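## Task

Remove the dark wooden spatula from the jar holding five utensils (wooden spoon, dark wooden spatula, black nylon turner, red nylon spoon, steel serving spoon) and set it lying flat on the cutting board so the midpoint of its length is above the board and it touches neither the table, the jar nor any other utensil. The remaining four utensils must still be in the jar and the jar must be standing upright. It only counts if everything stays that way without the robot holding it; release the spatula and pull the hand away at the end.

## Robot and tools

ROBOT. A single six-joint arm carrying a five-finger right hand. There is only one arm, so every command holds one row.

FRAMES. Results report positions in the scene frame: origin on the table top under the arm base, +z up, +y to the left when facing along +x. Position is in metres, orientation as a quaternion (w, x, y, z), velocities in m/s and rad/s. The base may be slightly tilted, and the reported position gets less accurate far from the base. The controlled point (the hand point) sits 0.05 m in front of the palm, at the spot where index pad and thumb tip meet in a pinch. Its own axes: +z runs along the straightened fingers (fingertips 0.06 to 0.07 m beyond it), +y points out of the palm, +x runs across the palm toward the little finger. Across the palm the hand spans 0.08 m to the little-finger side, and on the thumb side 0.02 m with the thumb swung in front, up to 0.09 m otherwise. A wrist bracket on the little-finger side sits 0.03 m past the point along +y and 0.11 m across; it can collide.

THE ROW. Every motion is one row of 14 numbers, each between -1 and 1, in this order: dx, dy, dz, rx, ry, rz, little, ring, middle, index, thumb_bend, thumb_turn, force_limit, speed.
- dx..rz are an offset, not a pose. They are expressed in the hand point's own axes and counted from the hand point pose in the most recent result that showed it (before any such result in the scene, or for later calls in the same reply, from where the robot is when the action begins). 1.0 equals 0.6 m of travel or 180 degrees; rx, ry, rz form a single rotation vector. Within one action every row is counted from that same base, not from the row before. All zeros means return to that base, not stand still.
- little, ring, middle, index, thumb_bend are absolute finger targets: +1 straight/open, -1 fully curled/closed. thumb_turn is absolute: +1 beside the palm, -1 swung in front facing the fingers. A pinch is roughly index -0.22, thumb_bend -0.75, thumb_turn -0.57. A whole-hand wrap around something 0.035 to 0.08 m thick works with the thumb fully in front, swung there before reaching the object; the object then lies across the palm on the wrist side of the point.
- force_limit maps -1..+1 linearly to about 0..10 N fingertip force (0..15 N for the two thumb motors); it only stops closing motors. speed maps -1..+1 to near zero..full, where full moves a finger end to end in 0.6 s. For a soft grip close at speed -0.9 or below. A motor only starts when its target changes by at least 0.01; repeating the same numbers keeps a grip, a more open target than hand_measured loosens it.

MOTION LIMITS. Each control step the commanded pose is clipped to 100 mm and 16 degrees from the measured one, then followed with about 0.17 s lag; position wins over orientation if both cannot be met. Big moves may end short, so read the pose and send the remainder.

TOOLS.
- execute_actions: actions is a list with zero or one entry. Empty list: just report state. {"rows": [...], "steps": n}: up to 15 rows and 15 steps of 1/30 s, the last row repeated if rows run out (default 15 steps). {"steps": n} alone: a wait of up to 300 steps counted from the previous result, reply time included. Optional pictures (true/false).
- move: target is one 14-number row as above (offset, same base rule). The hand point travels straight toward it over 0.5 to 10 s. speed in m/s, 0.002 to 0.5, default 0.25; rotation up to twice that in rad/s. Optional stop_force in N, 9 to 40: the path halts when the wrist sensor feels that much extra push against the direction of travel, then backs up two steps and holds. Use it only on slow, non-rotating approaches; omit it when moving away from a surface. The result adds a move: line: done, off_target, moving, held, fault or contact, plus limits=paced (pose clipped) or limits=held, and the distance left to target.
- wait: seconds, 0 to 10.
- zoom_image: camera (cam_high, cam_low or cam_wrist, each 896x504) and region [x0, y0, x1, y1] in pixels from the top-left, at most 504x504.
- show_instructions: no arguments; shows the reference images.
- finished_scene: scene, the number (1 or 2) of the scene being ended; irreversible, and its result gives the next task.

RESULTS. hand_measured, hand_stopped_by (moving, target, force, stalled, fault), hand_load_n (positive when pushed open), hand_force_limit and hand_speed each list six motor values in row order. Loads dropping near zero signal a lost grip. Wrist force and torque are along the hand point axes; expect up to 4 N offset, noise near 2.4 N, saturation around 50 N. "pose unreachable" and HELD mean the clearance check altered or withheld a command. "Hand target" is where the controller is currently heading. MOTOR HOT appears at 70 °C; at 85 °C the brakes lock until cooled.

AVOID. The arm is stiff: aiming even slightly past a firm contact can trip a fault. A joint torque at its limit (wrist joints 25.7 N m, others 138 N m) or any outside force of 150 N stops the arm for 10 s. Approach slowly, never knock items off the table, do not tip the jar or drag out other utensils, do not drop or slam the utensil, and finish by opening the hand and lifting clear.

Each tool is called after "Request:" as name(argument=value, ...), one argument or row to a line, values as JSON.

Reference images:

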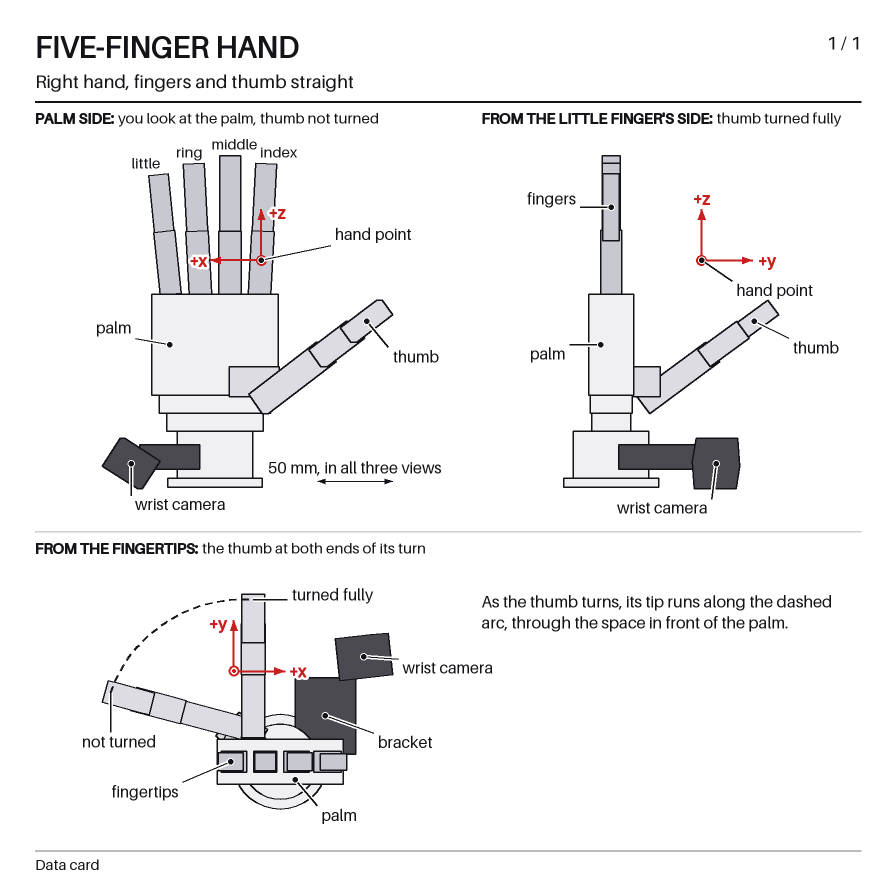

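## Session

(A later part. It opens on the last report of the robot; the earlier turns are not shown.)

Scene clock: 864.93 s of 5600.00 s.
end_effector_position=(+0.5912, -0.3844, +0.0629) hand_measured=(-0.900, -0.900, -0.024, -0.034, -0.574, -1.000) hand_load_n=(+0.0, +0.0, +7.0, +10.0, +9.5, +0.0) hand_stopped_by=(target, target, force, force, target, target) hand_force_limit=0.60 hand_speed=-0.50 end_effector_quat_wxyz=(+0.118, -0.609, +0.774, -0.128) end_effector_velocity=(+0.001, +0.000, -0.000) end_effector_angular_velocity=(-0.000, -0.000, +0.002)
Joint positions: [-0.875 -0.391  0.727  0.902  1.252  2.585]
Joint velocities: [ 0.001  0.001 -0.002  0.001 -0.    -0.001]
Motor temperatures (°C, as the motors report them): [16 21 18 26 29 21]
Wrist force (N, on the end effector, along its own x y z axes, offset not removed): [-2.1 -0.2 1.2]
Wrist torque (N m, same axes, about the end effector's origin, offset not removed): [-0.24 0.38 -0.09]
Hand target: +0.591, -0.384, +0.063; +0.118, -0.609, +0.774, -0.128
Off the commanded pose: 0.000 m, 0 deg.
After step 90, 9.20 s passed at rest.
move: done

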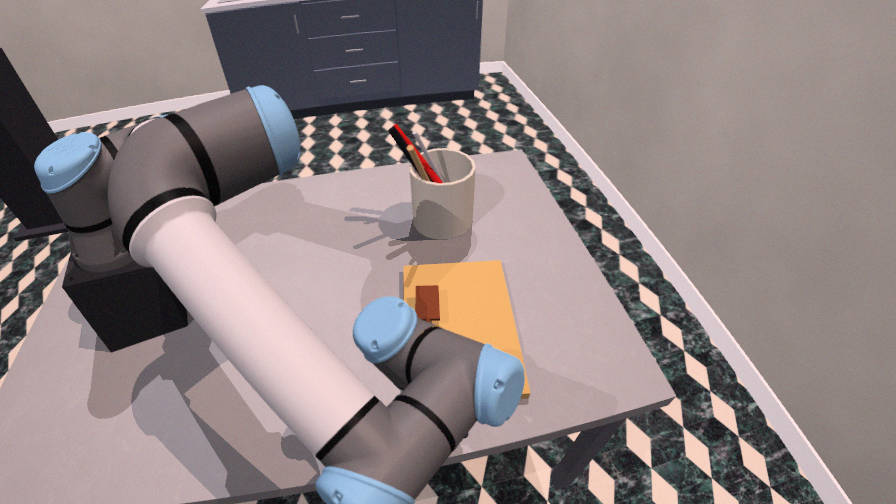

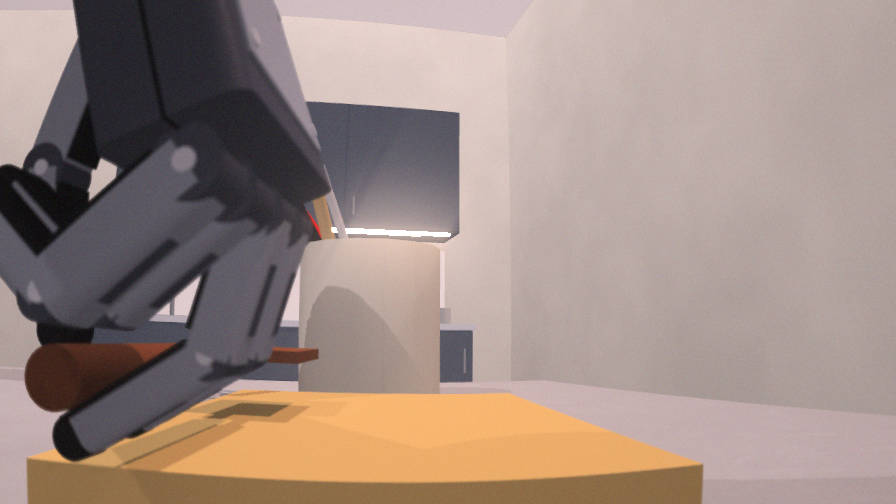

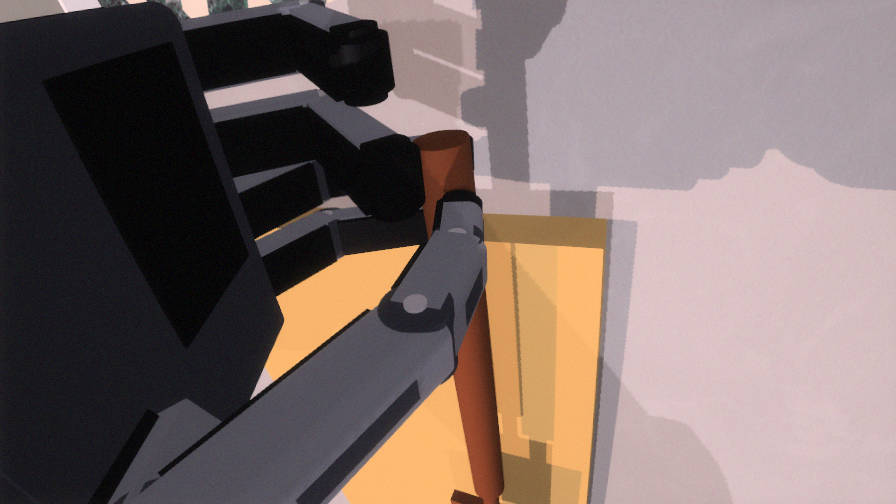

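Request:
move(
  target=[0.003,0.0108,0.0298,0.0005,0.0052,-0.0019,-0.9,-0.9,-0.45,-0.5,-0.58,-1,0.6,-0.5],
  speed=0.02,
)

Scene clock: 873.73 s of 5600.00 s.
end_effector_position=(+0.5909, -0.3856, +0.0440) hand_measured=(-0.900, -0.900, -0.024, -0.034, -0.574, -1.000) hand_load_n=(+0.0, +0.0, +7.0, +10.0, +9.5, +0.0) hand_stopped_by=(target, target, force, force, target, target) hand_force_limit=0.60 hand_speed=-0.50 end_effector_quat_wxyz=(+0.112, -0.610, +0.773, -0.134) end_effector_velocity=(-0.000, +0.001, -0.003) end_effector_angular_velocity=(+0.000, +0.002, +0.000)
Joint positions: [-0.868 -0.373  0.736  0.863  1.267  2.588]
Joint velocities: [ 0.001  0.003  0.001 -0.003  0.001  0.001]
Motor temperatures (°C, as the motors report them): [16 21 18 26 29 21]
Wrist force (N, on the end effector, along its own x y z axes, offset not removed): [-2.3 -0.6 1.1]
Wrist torque (N m, same axes, about the end effector's origin, offset not removed): [-0.16 0.37 -0.14]
Hand target: +0.591, -0.386, +0.044; +0.112, -0.610, +0.773, -0.134
Off the commanded pose: 0.000 m, 0 deg.
After step 90, 4.57 s passed at rest.
move: done

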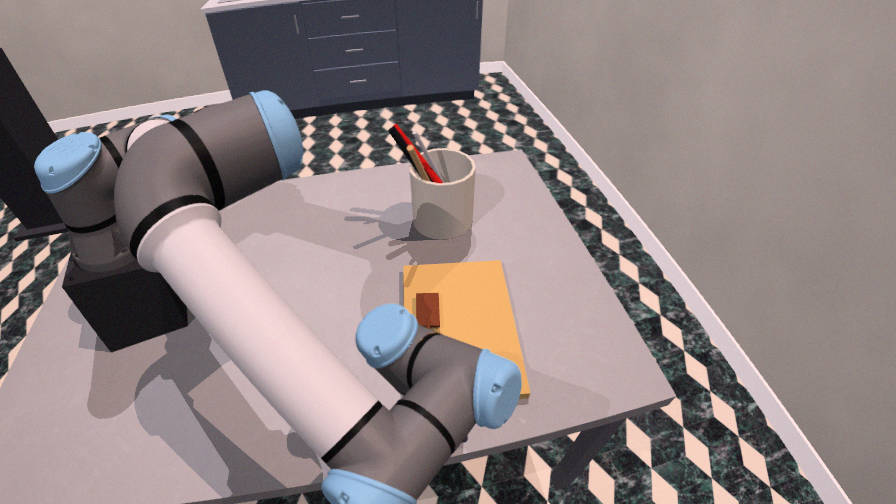

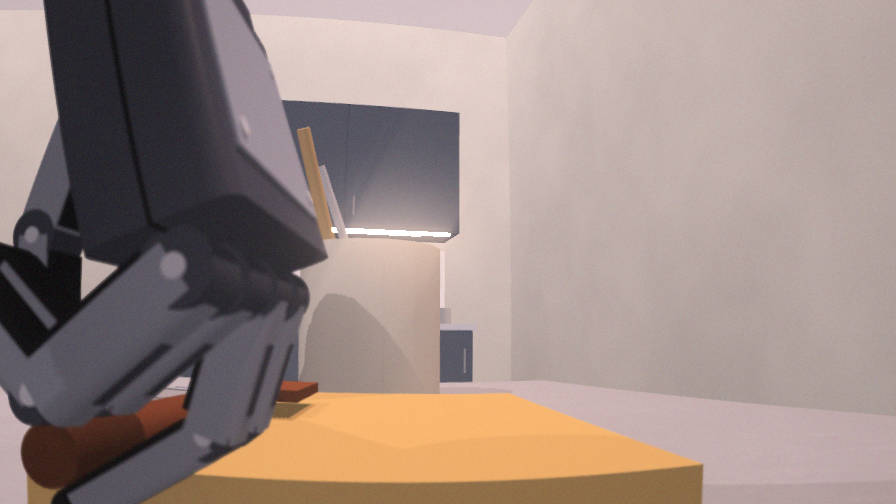

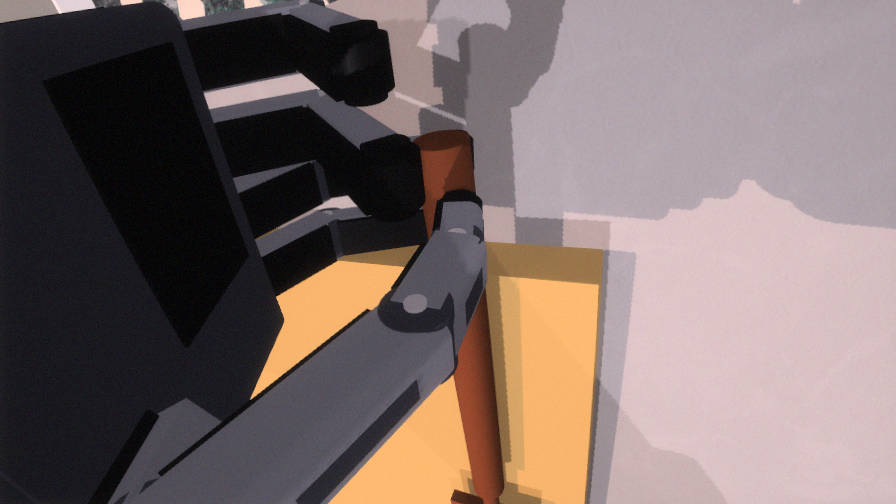

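Request:
zoom_image(
  camera="cam_low",
  region=[230, 350, 380, 450],
)

Region (230, 350, 380, 450) of cam_low's 896x504 image, scaled by 3.360, with more detail than that image has.

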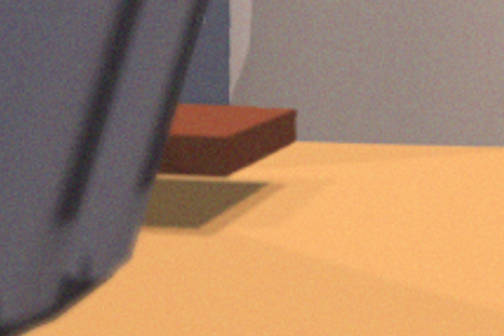

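Request:
move(
  target=[0.0001,0.0027,0.0075,0,0,0,-0.9,-0.9,-0.45,-0.5,-0.58,-1,0.6,-0.5],
  speed=0.006,
)

Request:
zoom_image(
  camera="cam_low",
  region=[230, 350, 380, 450],
)

Scene clock: 878.63 s of 5600.00 s.
end_effector_position=(+0.5909, -0.3856, +0.0393) hand_measured=(-0.900, -0.900, -0.024, -0.034, -0.574, -1.000) hand_load_n=(+0.0, +0.0, +7.0, +10.0, +9.5, +0.0) hand_stopped_by=(target, target, force, force, target, target) hand_force_limit=0.60 hand_speed=-0.50 end_effector_quat_wxyz=(+0.112, -0.610, +0.773, -0.134) end_effector_velocity=(+0.000, -0.000, -0.000) end_effector_angular_velocity=(-0.001, -0.001, +0.000)
Joint positions: [-0.868 -0.366  0.734  0.858  1.267  2.589]
Joint velocities: [-0.     0.001 -0.001 -0.001 -0.    -0.001]
Motor temperatures (°C, as the motors report them): [16 21 18 26 29 21]
Wrist force (N, on the end effector, along its own x y z axes, offset not removed): [-0.7 0.7 1.0]
Wrist torque (N m, same axes, about the end effector's origin, offset not removed): [0.06 0.14 0.05]
Hand target: +0.591, -0.386, +0.039; +0.112, -0.610, +0.773, -0.134
Off the commanded pose: 0.000 m, 0 deg.
After step 90, 0.90 s passed at rest.
move: done

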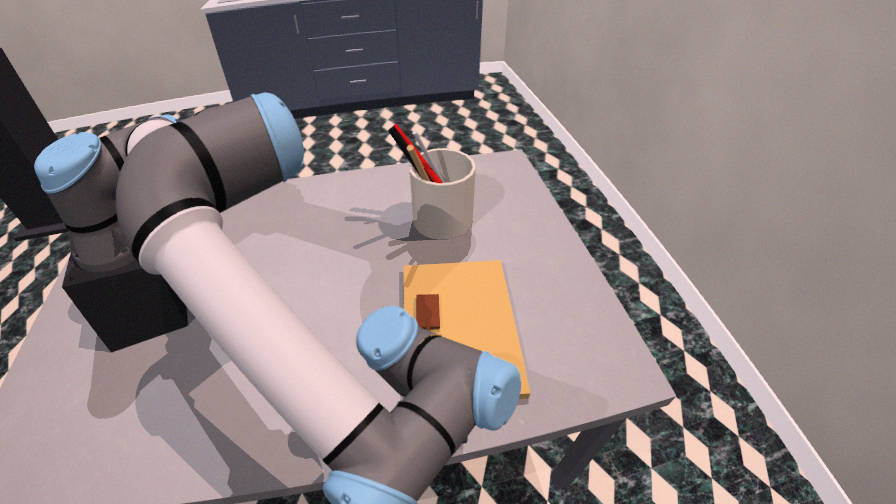

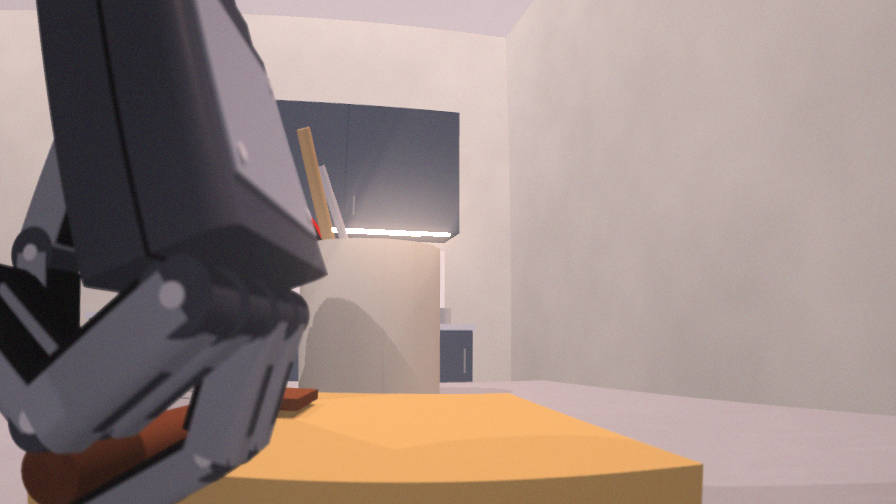

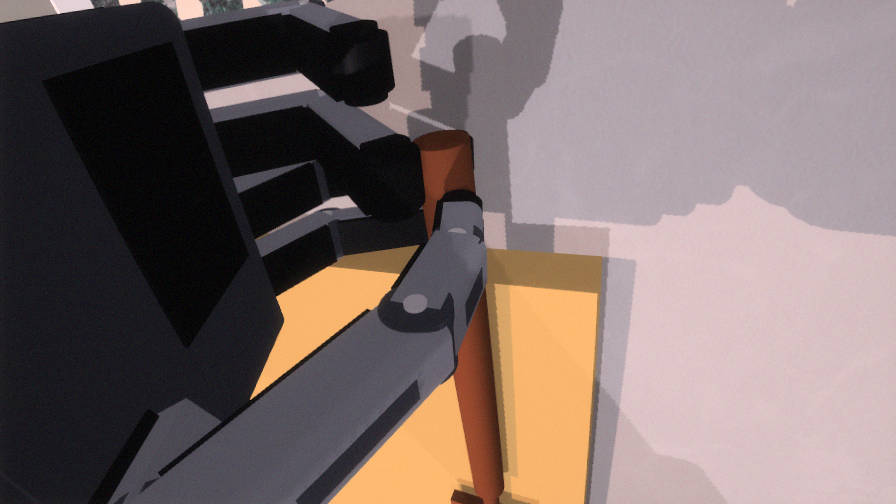

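Region (230, 350, 380, 450) of cam_low's 896x504 image, scaled by 3.360, with more detail than that image has.

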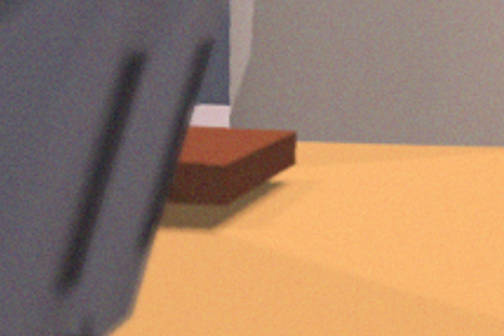

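Request:
move(
  target=[0,0.0007,0.002,0,0,0,-0.9,-0.9,-0.45,-0.5,-0.58,-1,0.6,-0.5],
  speed=0.003,
)

Request:
move(
  target=[0,0,0,0,0,0,-0.9,-0.9,0.04,0.03,-0.5,-1,0.6,-0.93],
  speed=0.01,
)

Scene clock: 883.67 s of 5600.00 s.
end_effector_position=(+0.5909, -0.3856, +0.0380) hand_measured=(-0.900, -0.900, -0.024, -0.034, -0.574, -1.000) hand_load_n=(+0.0, +0.0, +7.5, +9.5, +9.5, -0.5) hand_stopped_by=(target, target, force, force, target, target) hand_force_limit=0.60 hand_speed=-0.50 end_effector_quat_wxyz=(+0.112, -0.610, +0.773, -0.134) end_effector_velocity=(+0.000, -0.001, +0.000) end_effector_angular_velocity=(-0.002, -0.002, -0.000)
Joint positions: [-0.867 -0.364  0.733  0.857  1.267  2.589]
Joint velocities: [-0.001 -0.001 -0.    -0.001 -0.     0.   ]
Motor temperatures (°C, as the motors report them): [16 21 18 26 29 21]
Wrist force (N, on the end effector, along its own x y z axes, offset not removed): [-2.6 -1.3 -1.0]
Wrist torque (N m, same axes, about the end effector's origin, offset not removed): [-0.14 0.46 -0.13]
Hand target: +0.591, -0.386, +0.038; +0.112, -0.610, +0.773, -0.134
Off the commanded pose: 0.000 m, 0 deg.
After step 90, 1.33 s passed at rest.
move: done

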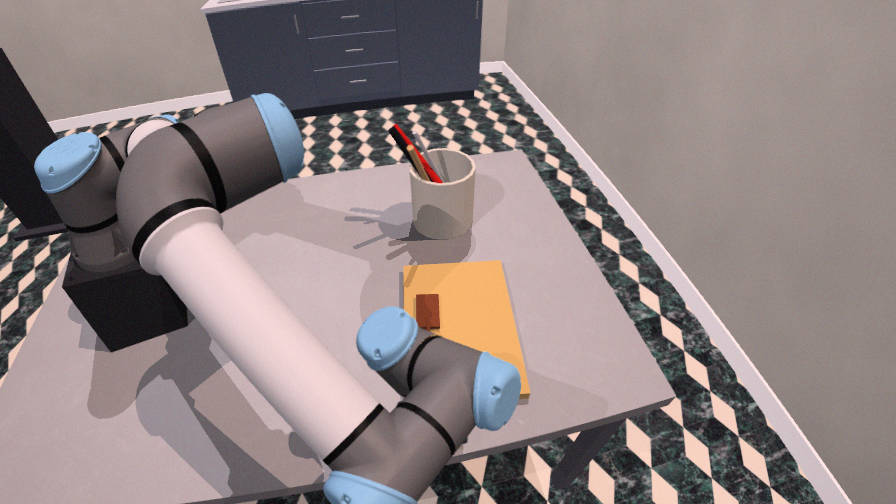

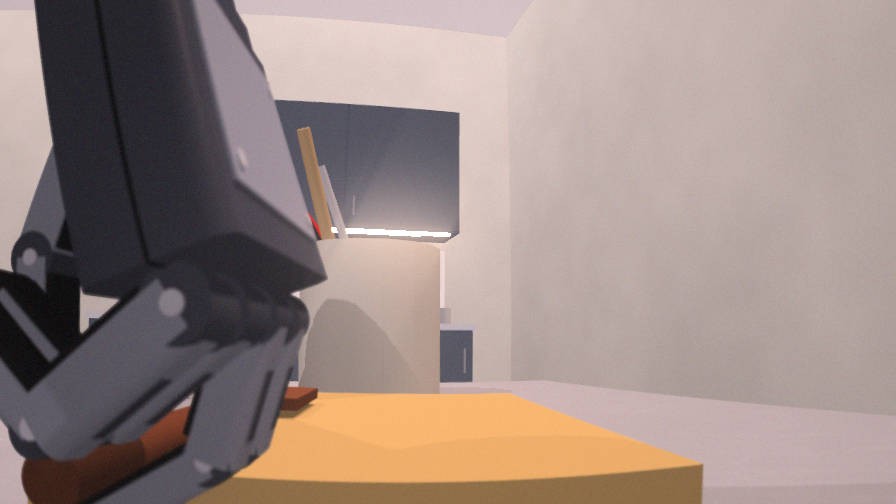

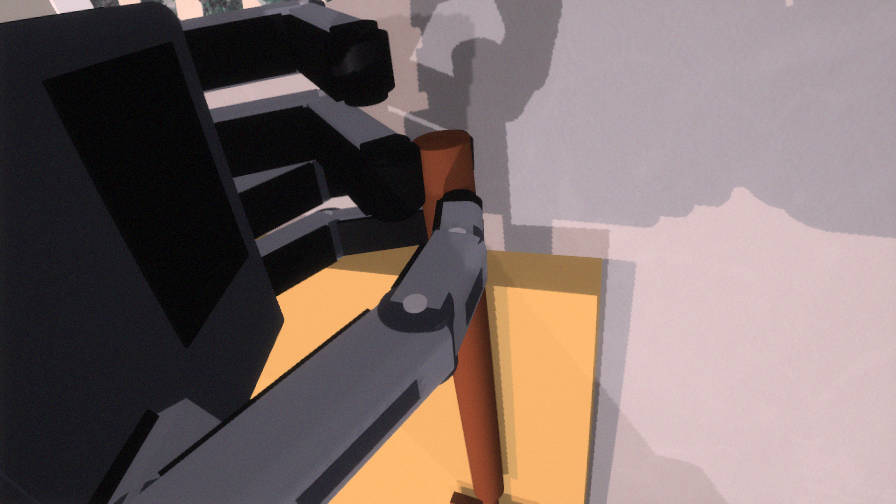

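Scene clock: 884.97 s of 5600.00 s.
end_effector_position=(+0.5909, -0.3856, +0.0380) hand_measured=(-0.900, -0.900, +0.040, +0.030, -0.500, -1.000) hand_load_n=(+0.0, +0.0, +0.0, +0.0, +0.0, +0.0) hand_stopped_by=(target, target, target, target, target, target) hand_force_limit=0.60 hand_speed=-0.93 end_effector_quat_wxyz=(+0.112, -0.610, +0.773, -0.134) end_effector_velocity=(-0.000, +0.000, -0.001) end_effector_angular_velocity=(+0.002, +0.001, -0.001)
Joint positions: [-0.867 -0.364  0.733  0.857  1.267  2.589]
Joint velocities: [ 0.     0.001 -0.     0.001 -0.     0.001]
Motor temperatures (°C, as the motors report them): [16 21 18 26 29 21]
Wrist force (N, on the end effector, along its own x y z axes, offset not removed): [-1.4 -0.7 1.2]
Wrist torque (N m, same axes, about the end effector's origin, offset not removed): [-0.29 0.16 -0.10]
Hand target: +0.591, -0.386, +0.038; +0.112, -0.610, +0.773, -0.134
Off the commanded pose: 0.000 m, 0 deg.
move: done

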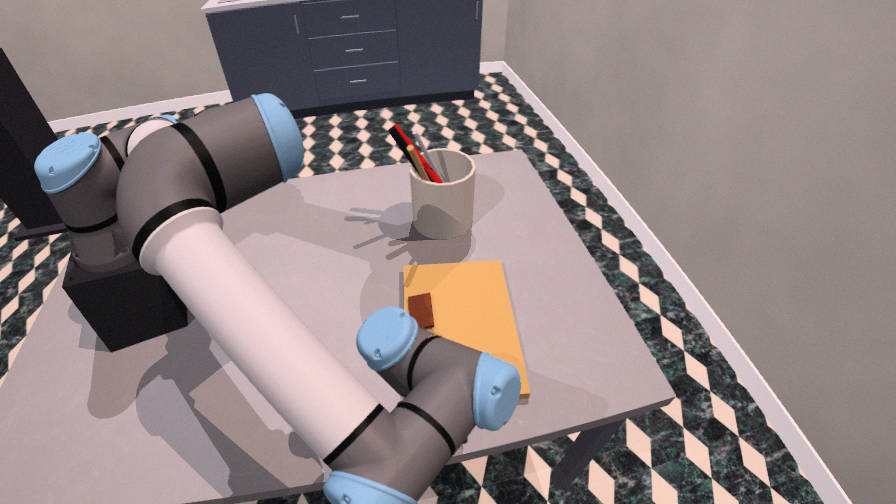

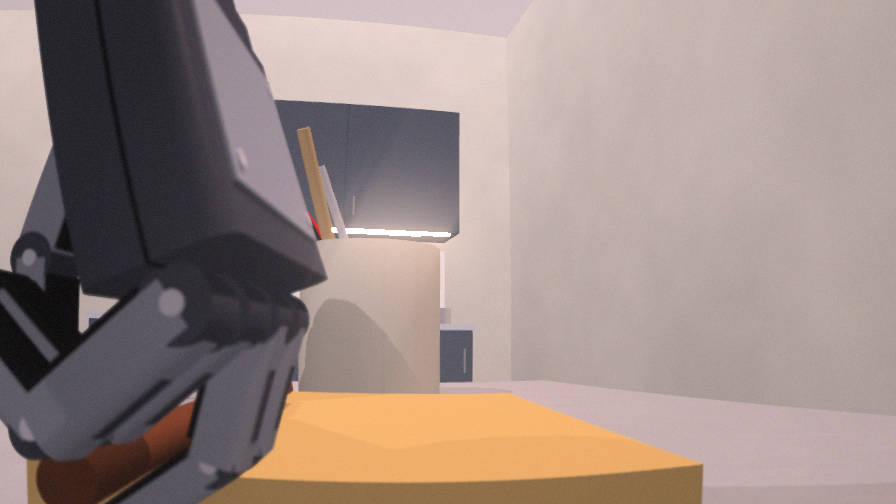

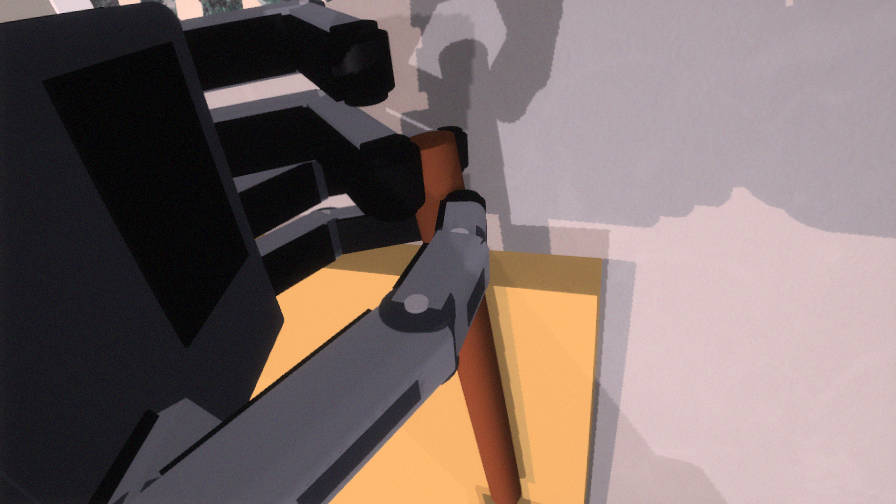

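Request:
move(
  target=[0,0,0,0,0,0,-0.9,-0.9,0.04,0.03,1,-1,0.6,0.0],
  speed=0.01,
)

Request:
move(
  target=[-0.003,-0.039,0.0135,0,0,0,-0.9,-0.9,0.04,0.03,1,-1,0.6,0.0],
  speed=0.03,
)

Scene clock: 893.40 s of 5600.00 s.
end_effector_position=(+0.5909, -0.3856, +0.0380) hand_measured=(-0.900, -0.900, +0.040, +0.030, +1.000, -1.000) hand_load_n=(+0.0, +0.0, +0.0, +0.0, +0.0, +0.0) hand_stopped_by=(target, target, target, target, target, target) hand_force_limit=0.60 hand_speed=0.00 end_effector_quat_wxyz=(+0.112, -0.610, +0.773, -0.134) end_effector_velocity=(+0.001, +0.001, +0.000) end_effector_angular_velocity=(+0.001, +0.000, +0.001)
Joint positions: [-0.867 -0.364  0.733  0.857  1.267  2.589]
Joint velocities: [ 0.001 -0.    -0.     0.001 -0.     0.   ]
Motor temperatures (°C, as the motors report them): [16 21 18 26 29 21]
Wrist force (N, on the end effector, along its own x y z axes, offset not removed): [-0.7 0.2 1.6]
Wrist torque (N m, same axes, about the end effector's origin, offset not removed): [-0.14 0.09 0.08]
Hand target: +0.591, -0.386, +0.038; +0.112, -0.610, +0.773, -0.134
Off the commanded pose: 0.000 m, 0 deg.
After step 90, 3.73 s passed at rest.
move: done

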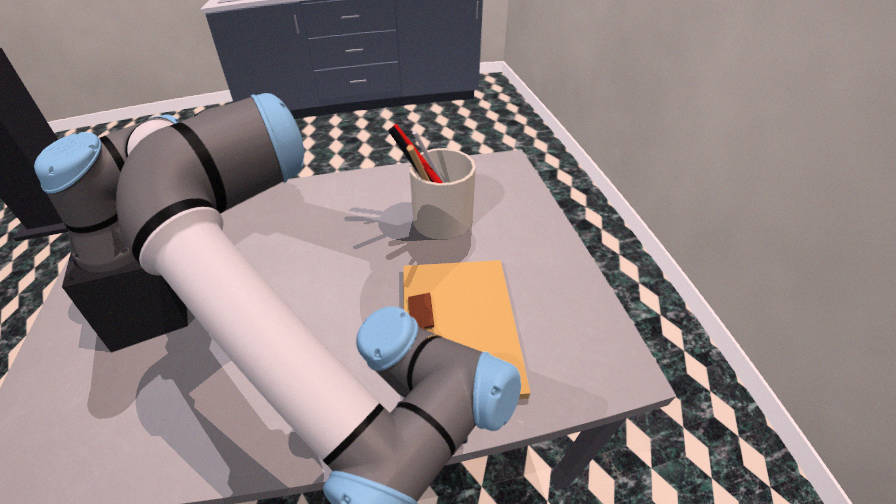

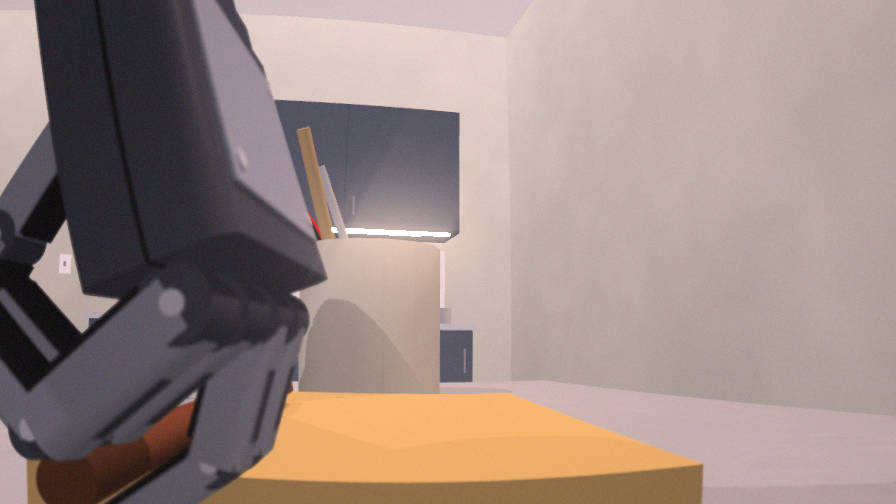

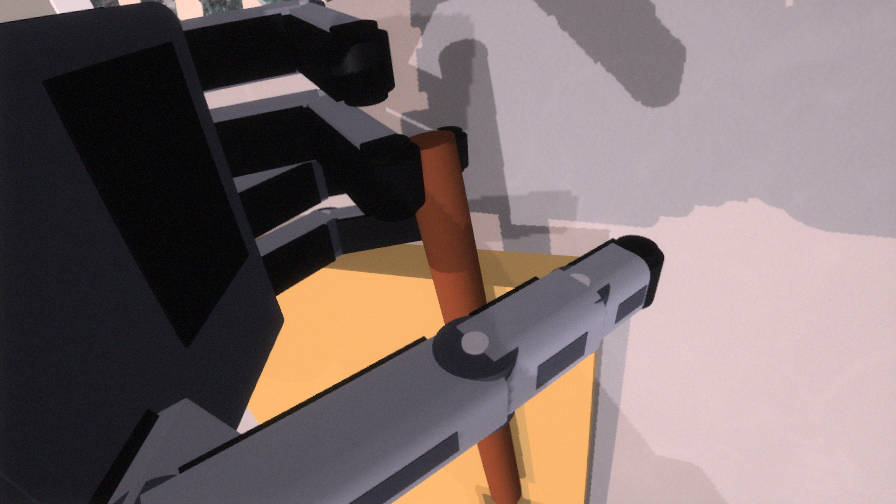

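Scene clock: 894.57 s of 5600.00 s.
end_effector_position=(+0.6153, -0.3896, +0.0385) hand_measured=(-0.900, -0.900, +0.040, +0.030, +1.000, -1.000) hand_load_n=(+0.0, +0.0, +0.0, +0.0, +0.0, +0.0) hand_stopped_by=(target, target, target, target, target, target) hand_force_limit=0.60 hand_speed=0.00 end_effector_quat_wxyz=(+0.112, -0.610, +0.773, -0.134) end_effector_velocity=(+0.001, -0.000, -0.001) end_effector_angular_velocity=(+0.003, +0.003, -0.000)
Joint positions: [-0.845 -0.288  0.565  0.942  1.275  2.612]
Joint velocities: [ 0.001  0.012 -0.021  0.013  0.001  0.001]
Motor temperatures (°C, as the motors report them): [16 21 18 26 29 21]
Wrist force (N, on the end effector, along its own x y z axes, offset not removed): [0.3 -0.3 2.0]
Wrist torque (N m, same axes, about the end effector's origin, offset not removed): [-0.15 -0.02 0.12]
Hand target: +0.615, -0.390, +0.039; +0.112, -0.610, +0.773, -0.134
Off the commanded pose: 0.000 m, 0 deg.
move: done

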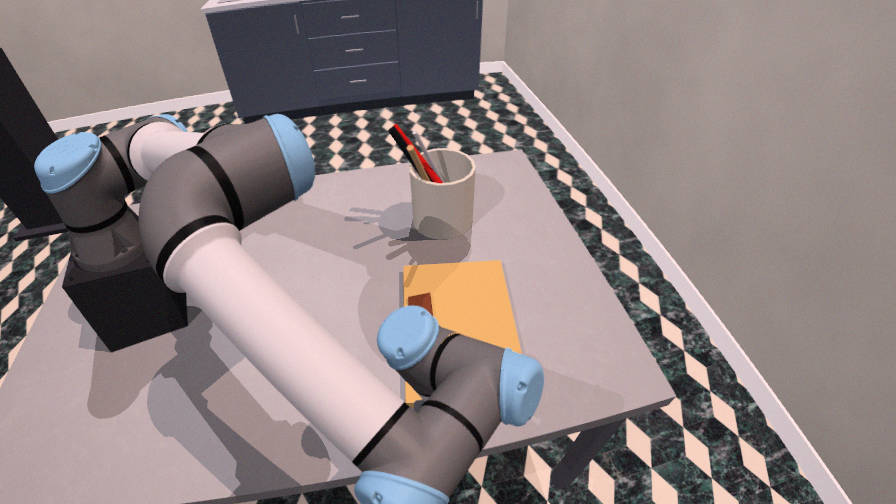

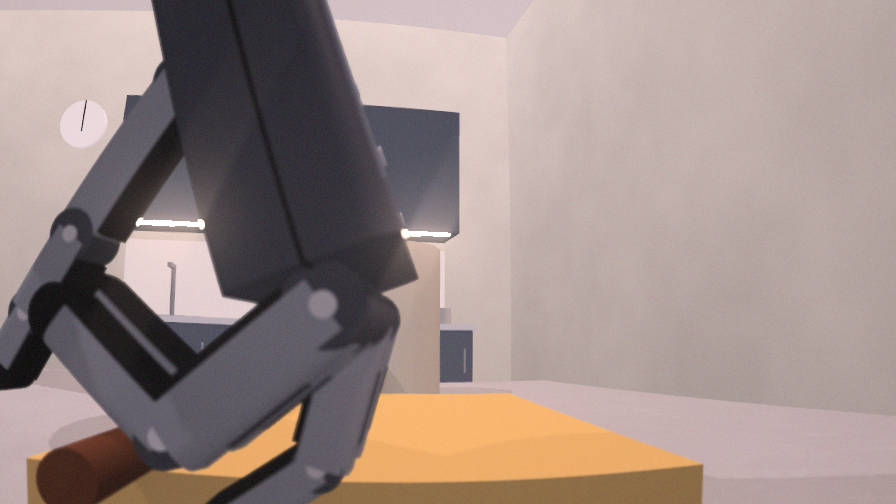

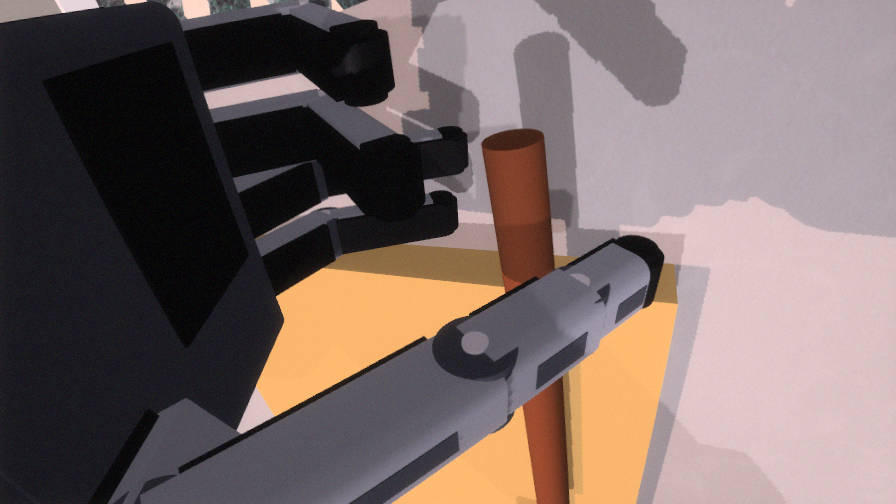

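Request:
move(
  target=[-0.0008,-0.0287,-0.078,0,0,0,-0.9,-0.9,0.04,0.03,1,-1,0.6,0.0],
  speed=0.1,
)

Request:
move(
  target=[-0.047,0.307,-0.29,0,0,0,-0.9,-0.9,0.04,0.03,1,-1,0.6,0.0],
  speed=0.3,
)

Scene clock: 899.97 s of 5600.00 s.
end_effector_position=(+0.6153, -0.3896, +0.0882) hand_measured=(-0.900, -0.900, +0.040, +0.030, +1.000, -1.000) hand_load_n=(+0.0, +0.0, +0.0, +0.0, +0.0, +0.0) hand_stopped_by=(target, target, target, target, target, target) hand_force_limit=0.60 hand_speed=0.00 end_effector_quat_wxyz=(+0.112, -0.610, +0.773, -0.134) end_effector_velocity=(-0.000, +0.001, +0.001) end_effector_angular_velocity=(+0.001, +0.001, +0.000)
Joint positions: [-0.852 -0.356  0.575  1.002  1.272  2.604]
Joint velocities: [ 0.    -0.002  0.     0.003 -0.    -0.   ]
Motor temperatures (°C, as the motors report them): [16 21 18 26 29 21]
Wrist force (N, on the end effector, along its own x y z axes, offset not removed): [-1.0 0.6 0.6]
Wrist torque (N m, same axes, about the end effector's origin, offset not removed): [-0.03 0.14 0.01]
Hand target: +0.615, -0.390, +0.088; +0.112, -0.610, +0.773, -0.134
Off the commanded pose: 0.000 m, 0 deg.
After step 90, 1.43 s passed at rest.
move: done

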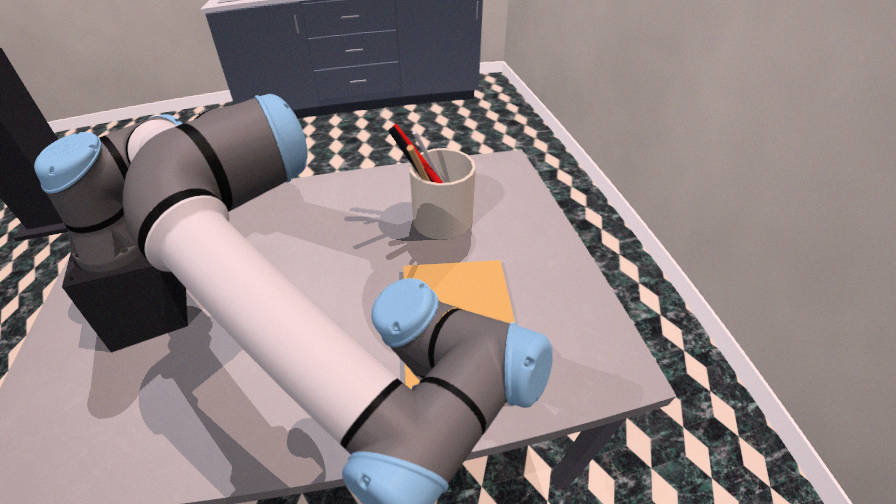

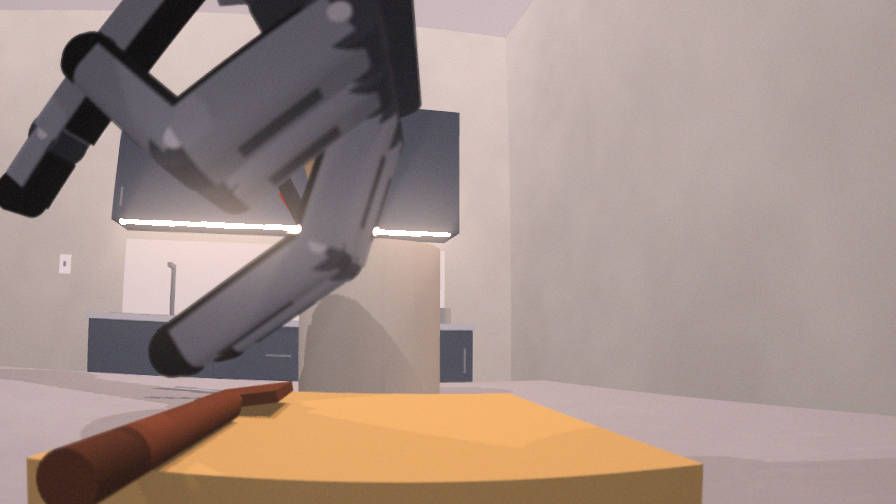

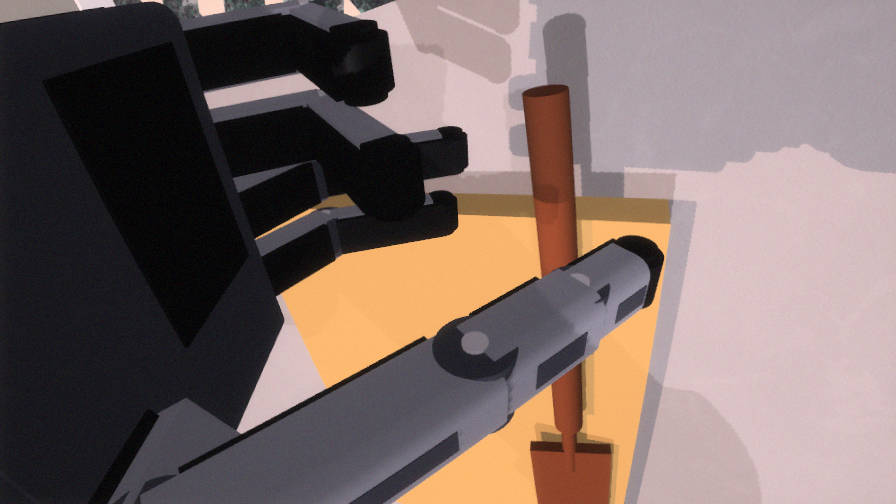

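Scene clock: 901.47 s of 5600.00 s.
end_effector_position=(+0.3951, -0.3093, +0.1883) hand_measured=(-0.900, -0.900, +0.040, +0.030, +1.000, -1.000) hand_load_n=(+0.0, +0.0, +0.0, +0.0, +0.0, +0.0) hand_stopped_by=(target, target, target, target, target, target) hand_force_limit=0.60 hand_speed=0.00 end_effector_quat_wxyz=(+0.112, -0.610, +0.773, -0.134) end_effector_velocity=(-0.001, -0.000, +0.002) end_effector_angular_velocity=(-0.004, -0.003, -0.000)
Joint positions: [-1.104 -0.996  1.605  0.696  1.196  2.35 ]
Joint velocities: [-0.004 -0.007  0.006 -0.002 -0.002 -0.003]
Motor temperatures (°C, as the motors report them): [16 21 18 26 29 21]
Wrist force (N, on the end effector, along its own x y z axes, offset not removed): [-1.8 -0.3 1.5]
Wrist torque (N m, same axes, about the end effector's origin, offset not removed): [-0.09 0.23 -0.03]
Hand target: +0.395, -0.309, +0.188; +0.112, -0.610, +0.773, -0.134
Off the commanded pose: 0.000 m, 0 deg.
move: done

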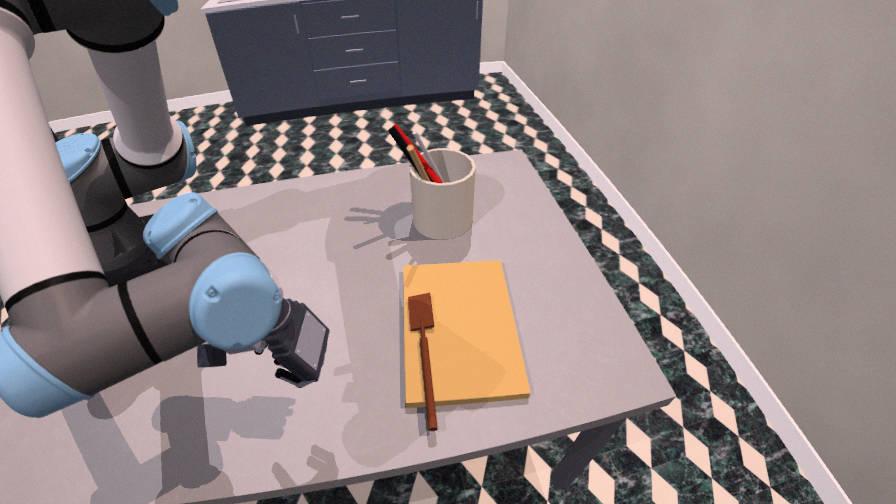

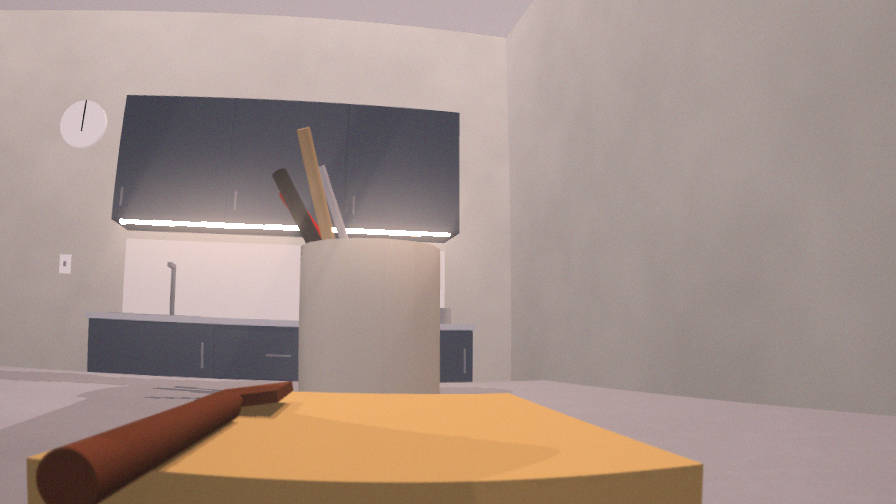

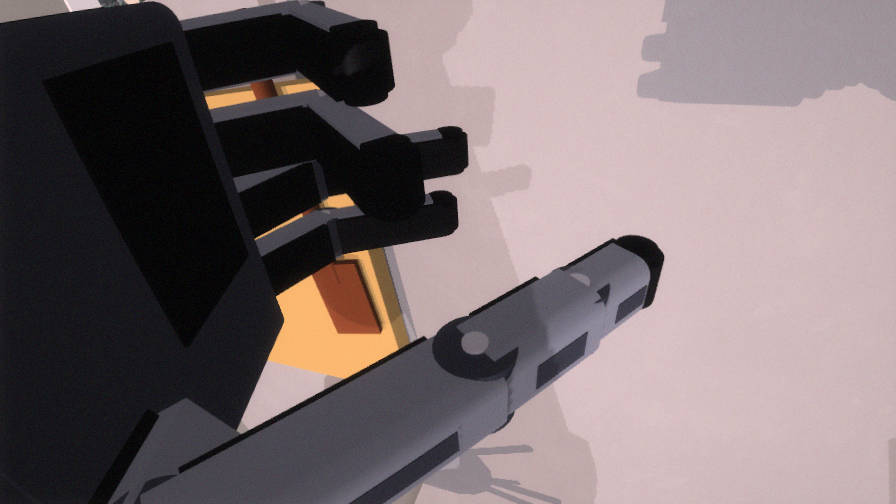

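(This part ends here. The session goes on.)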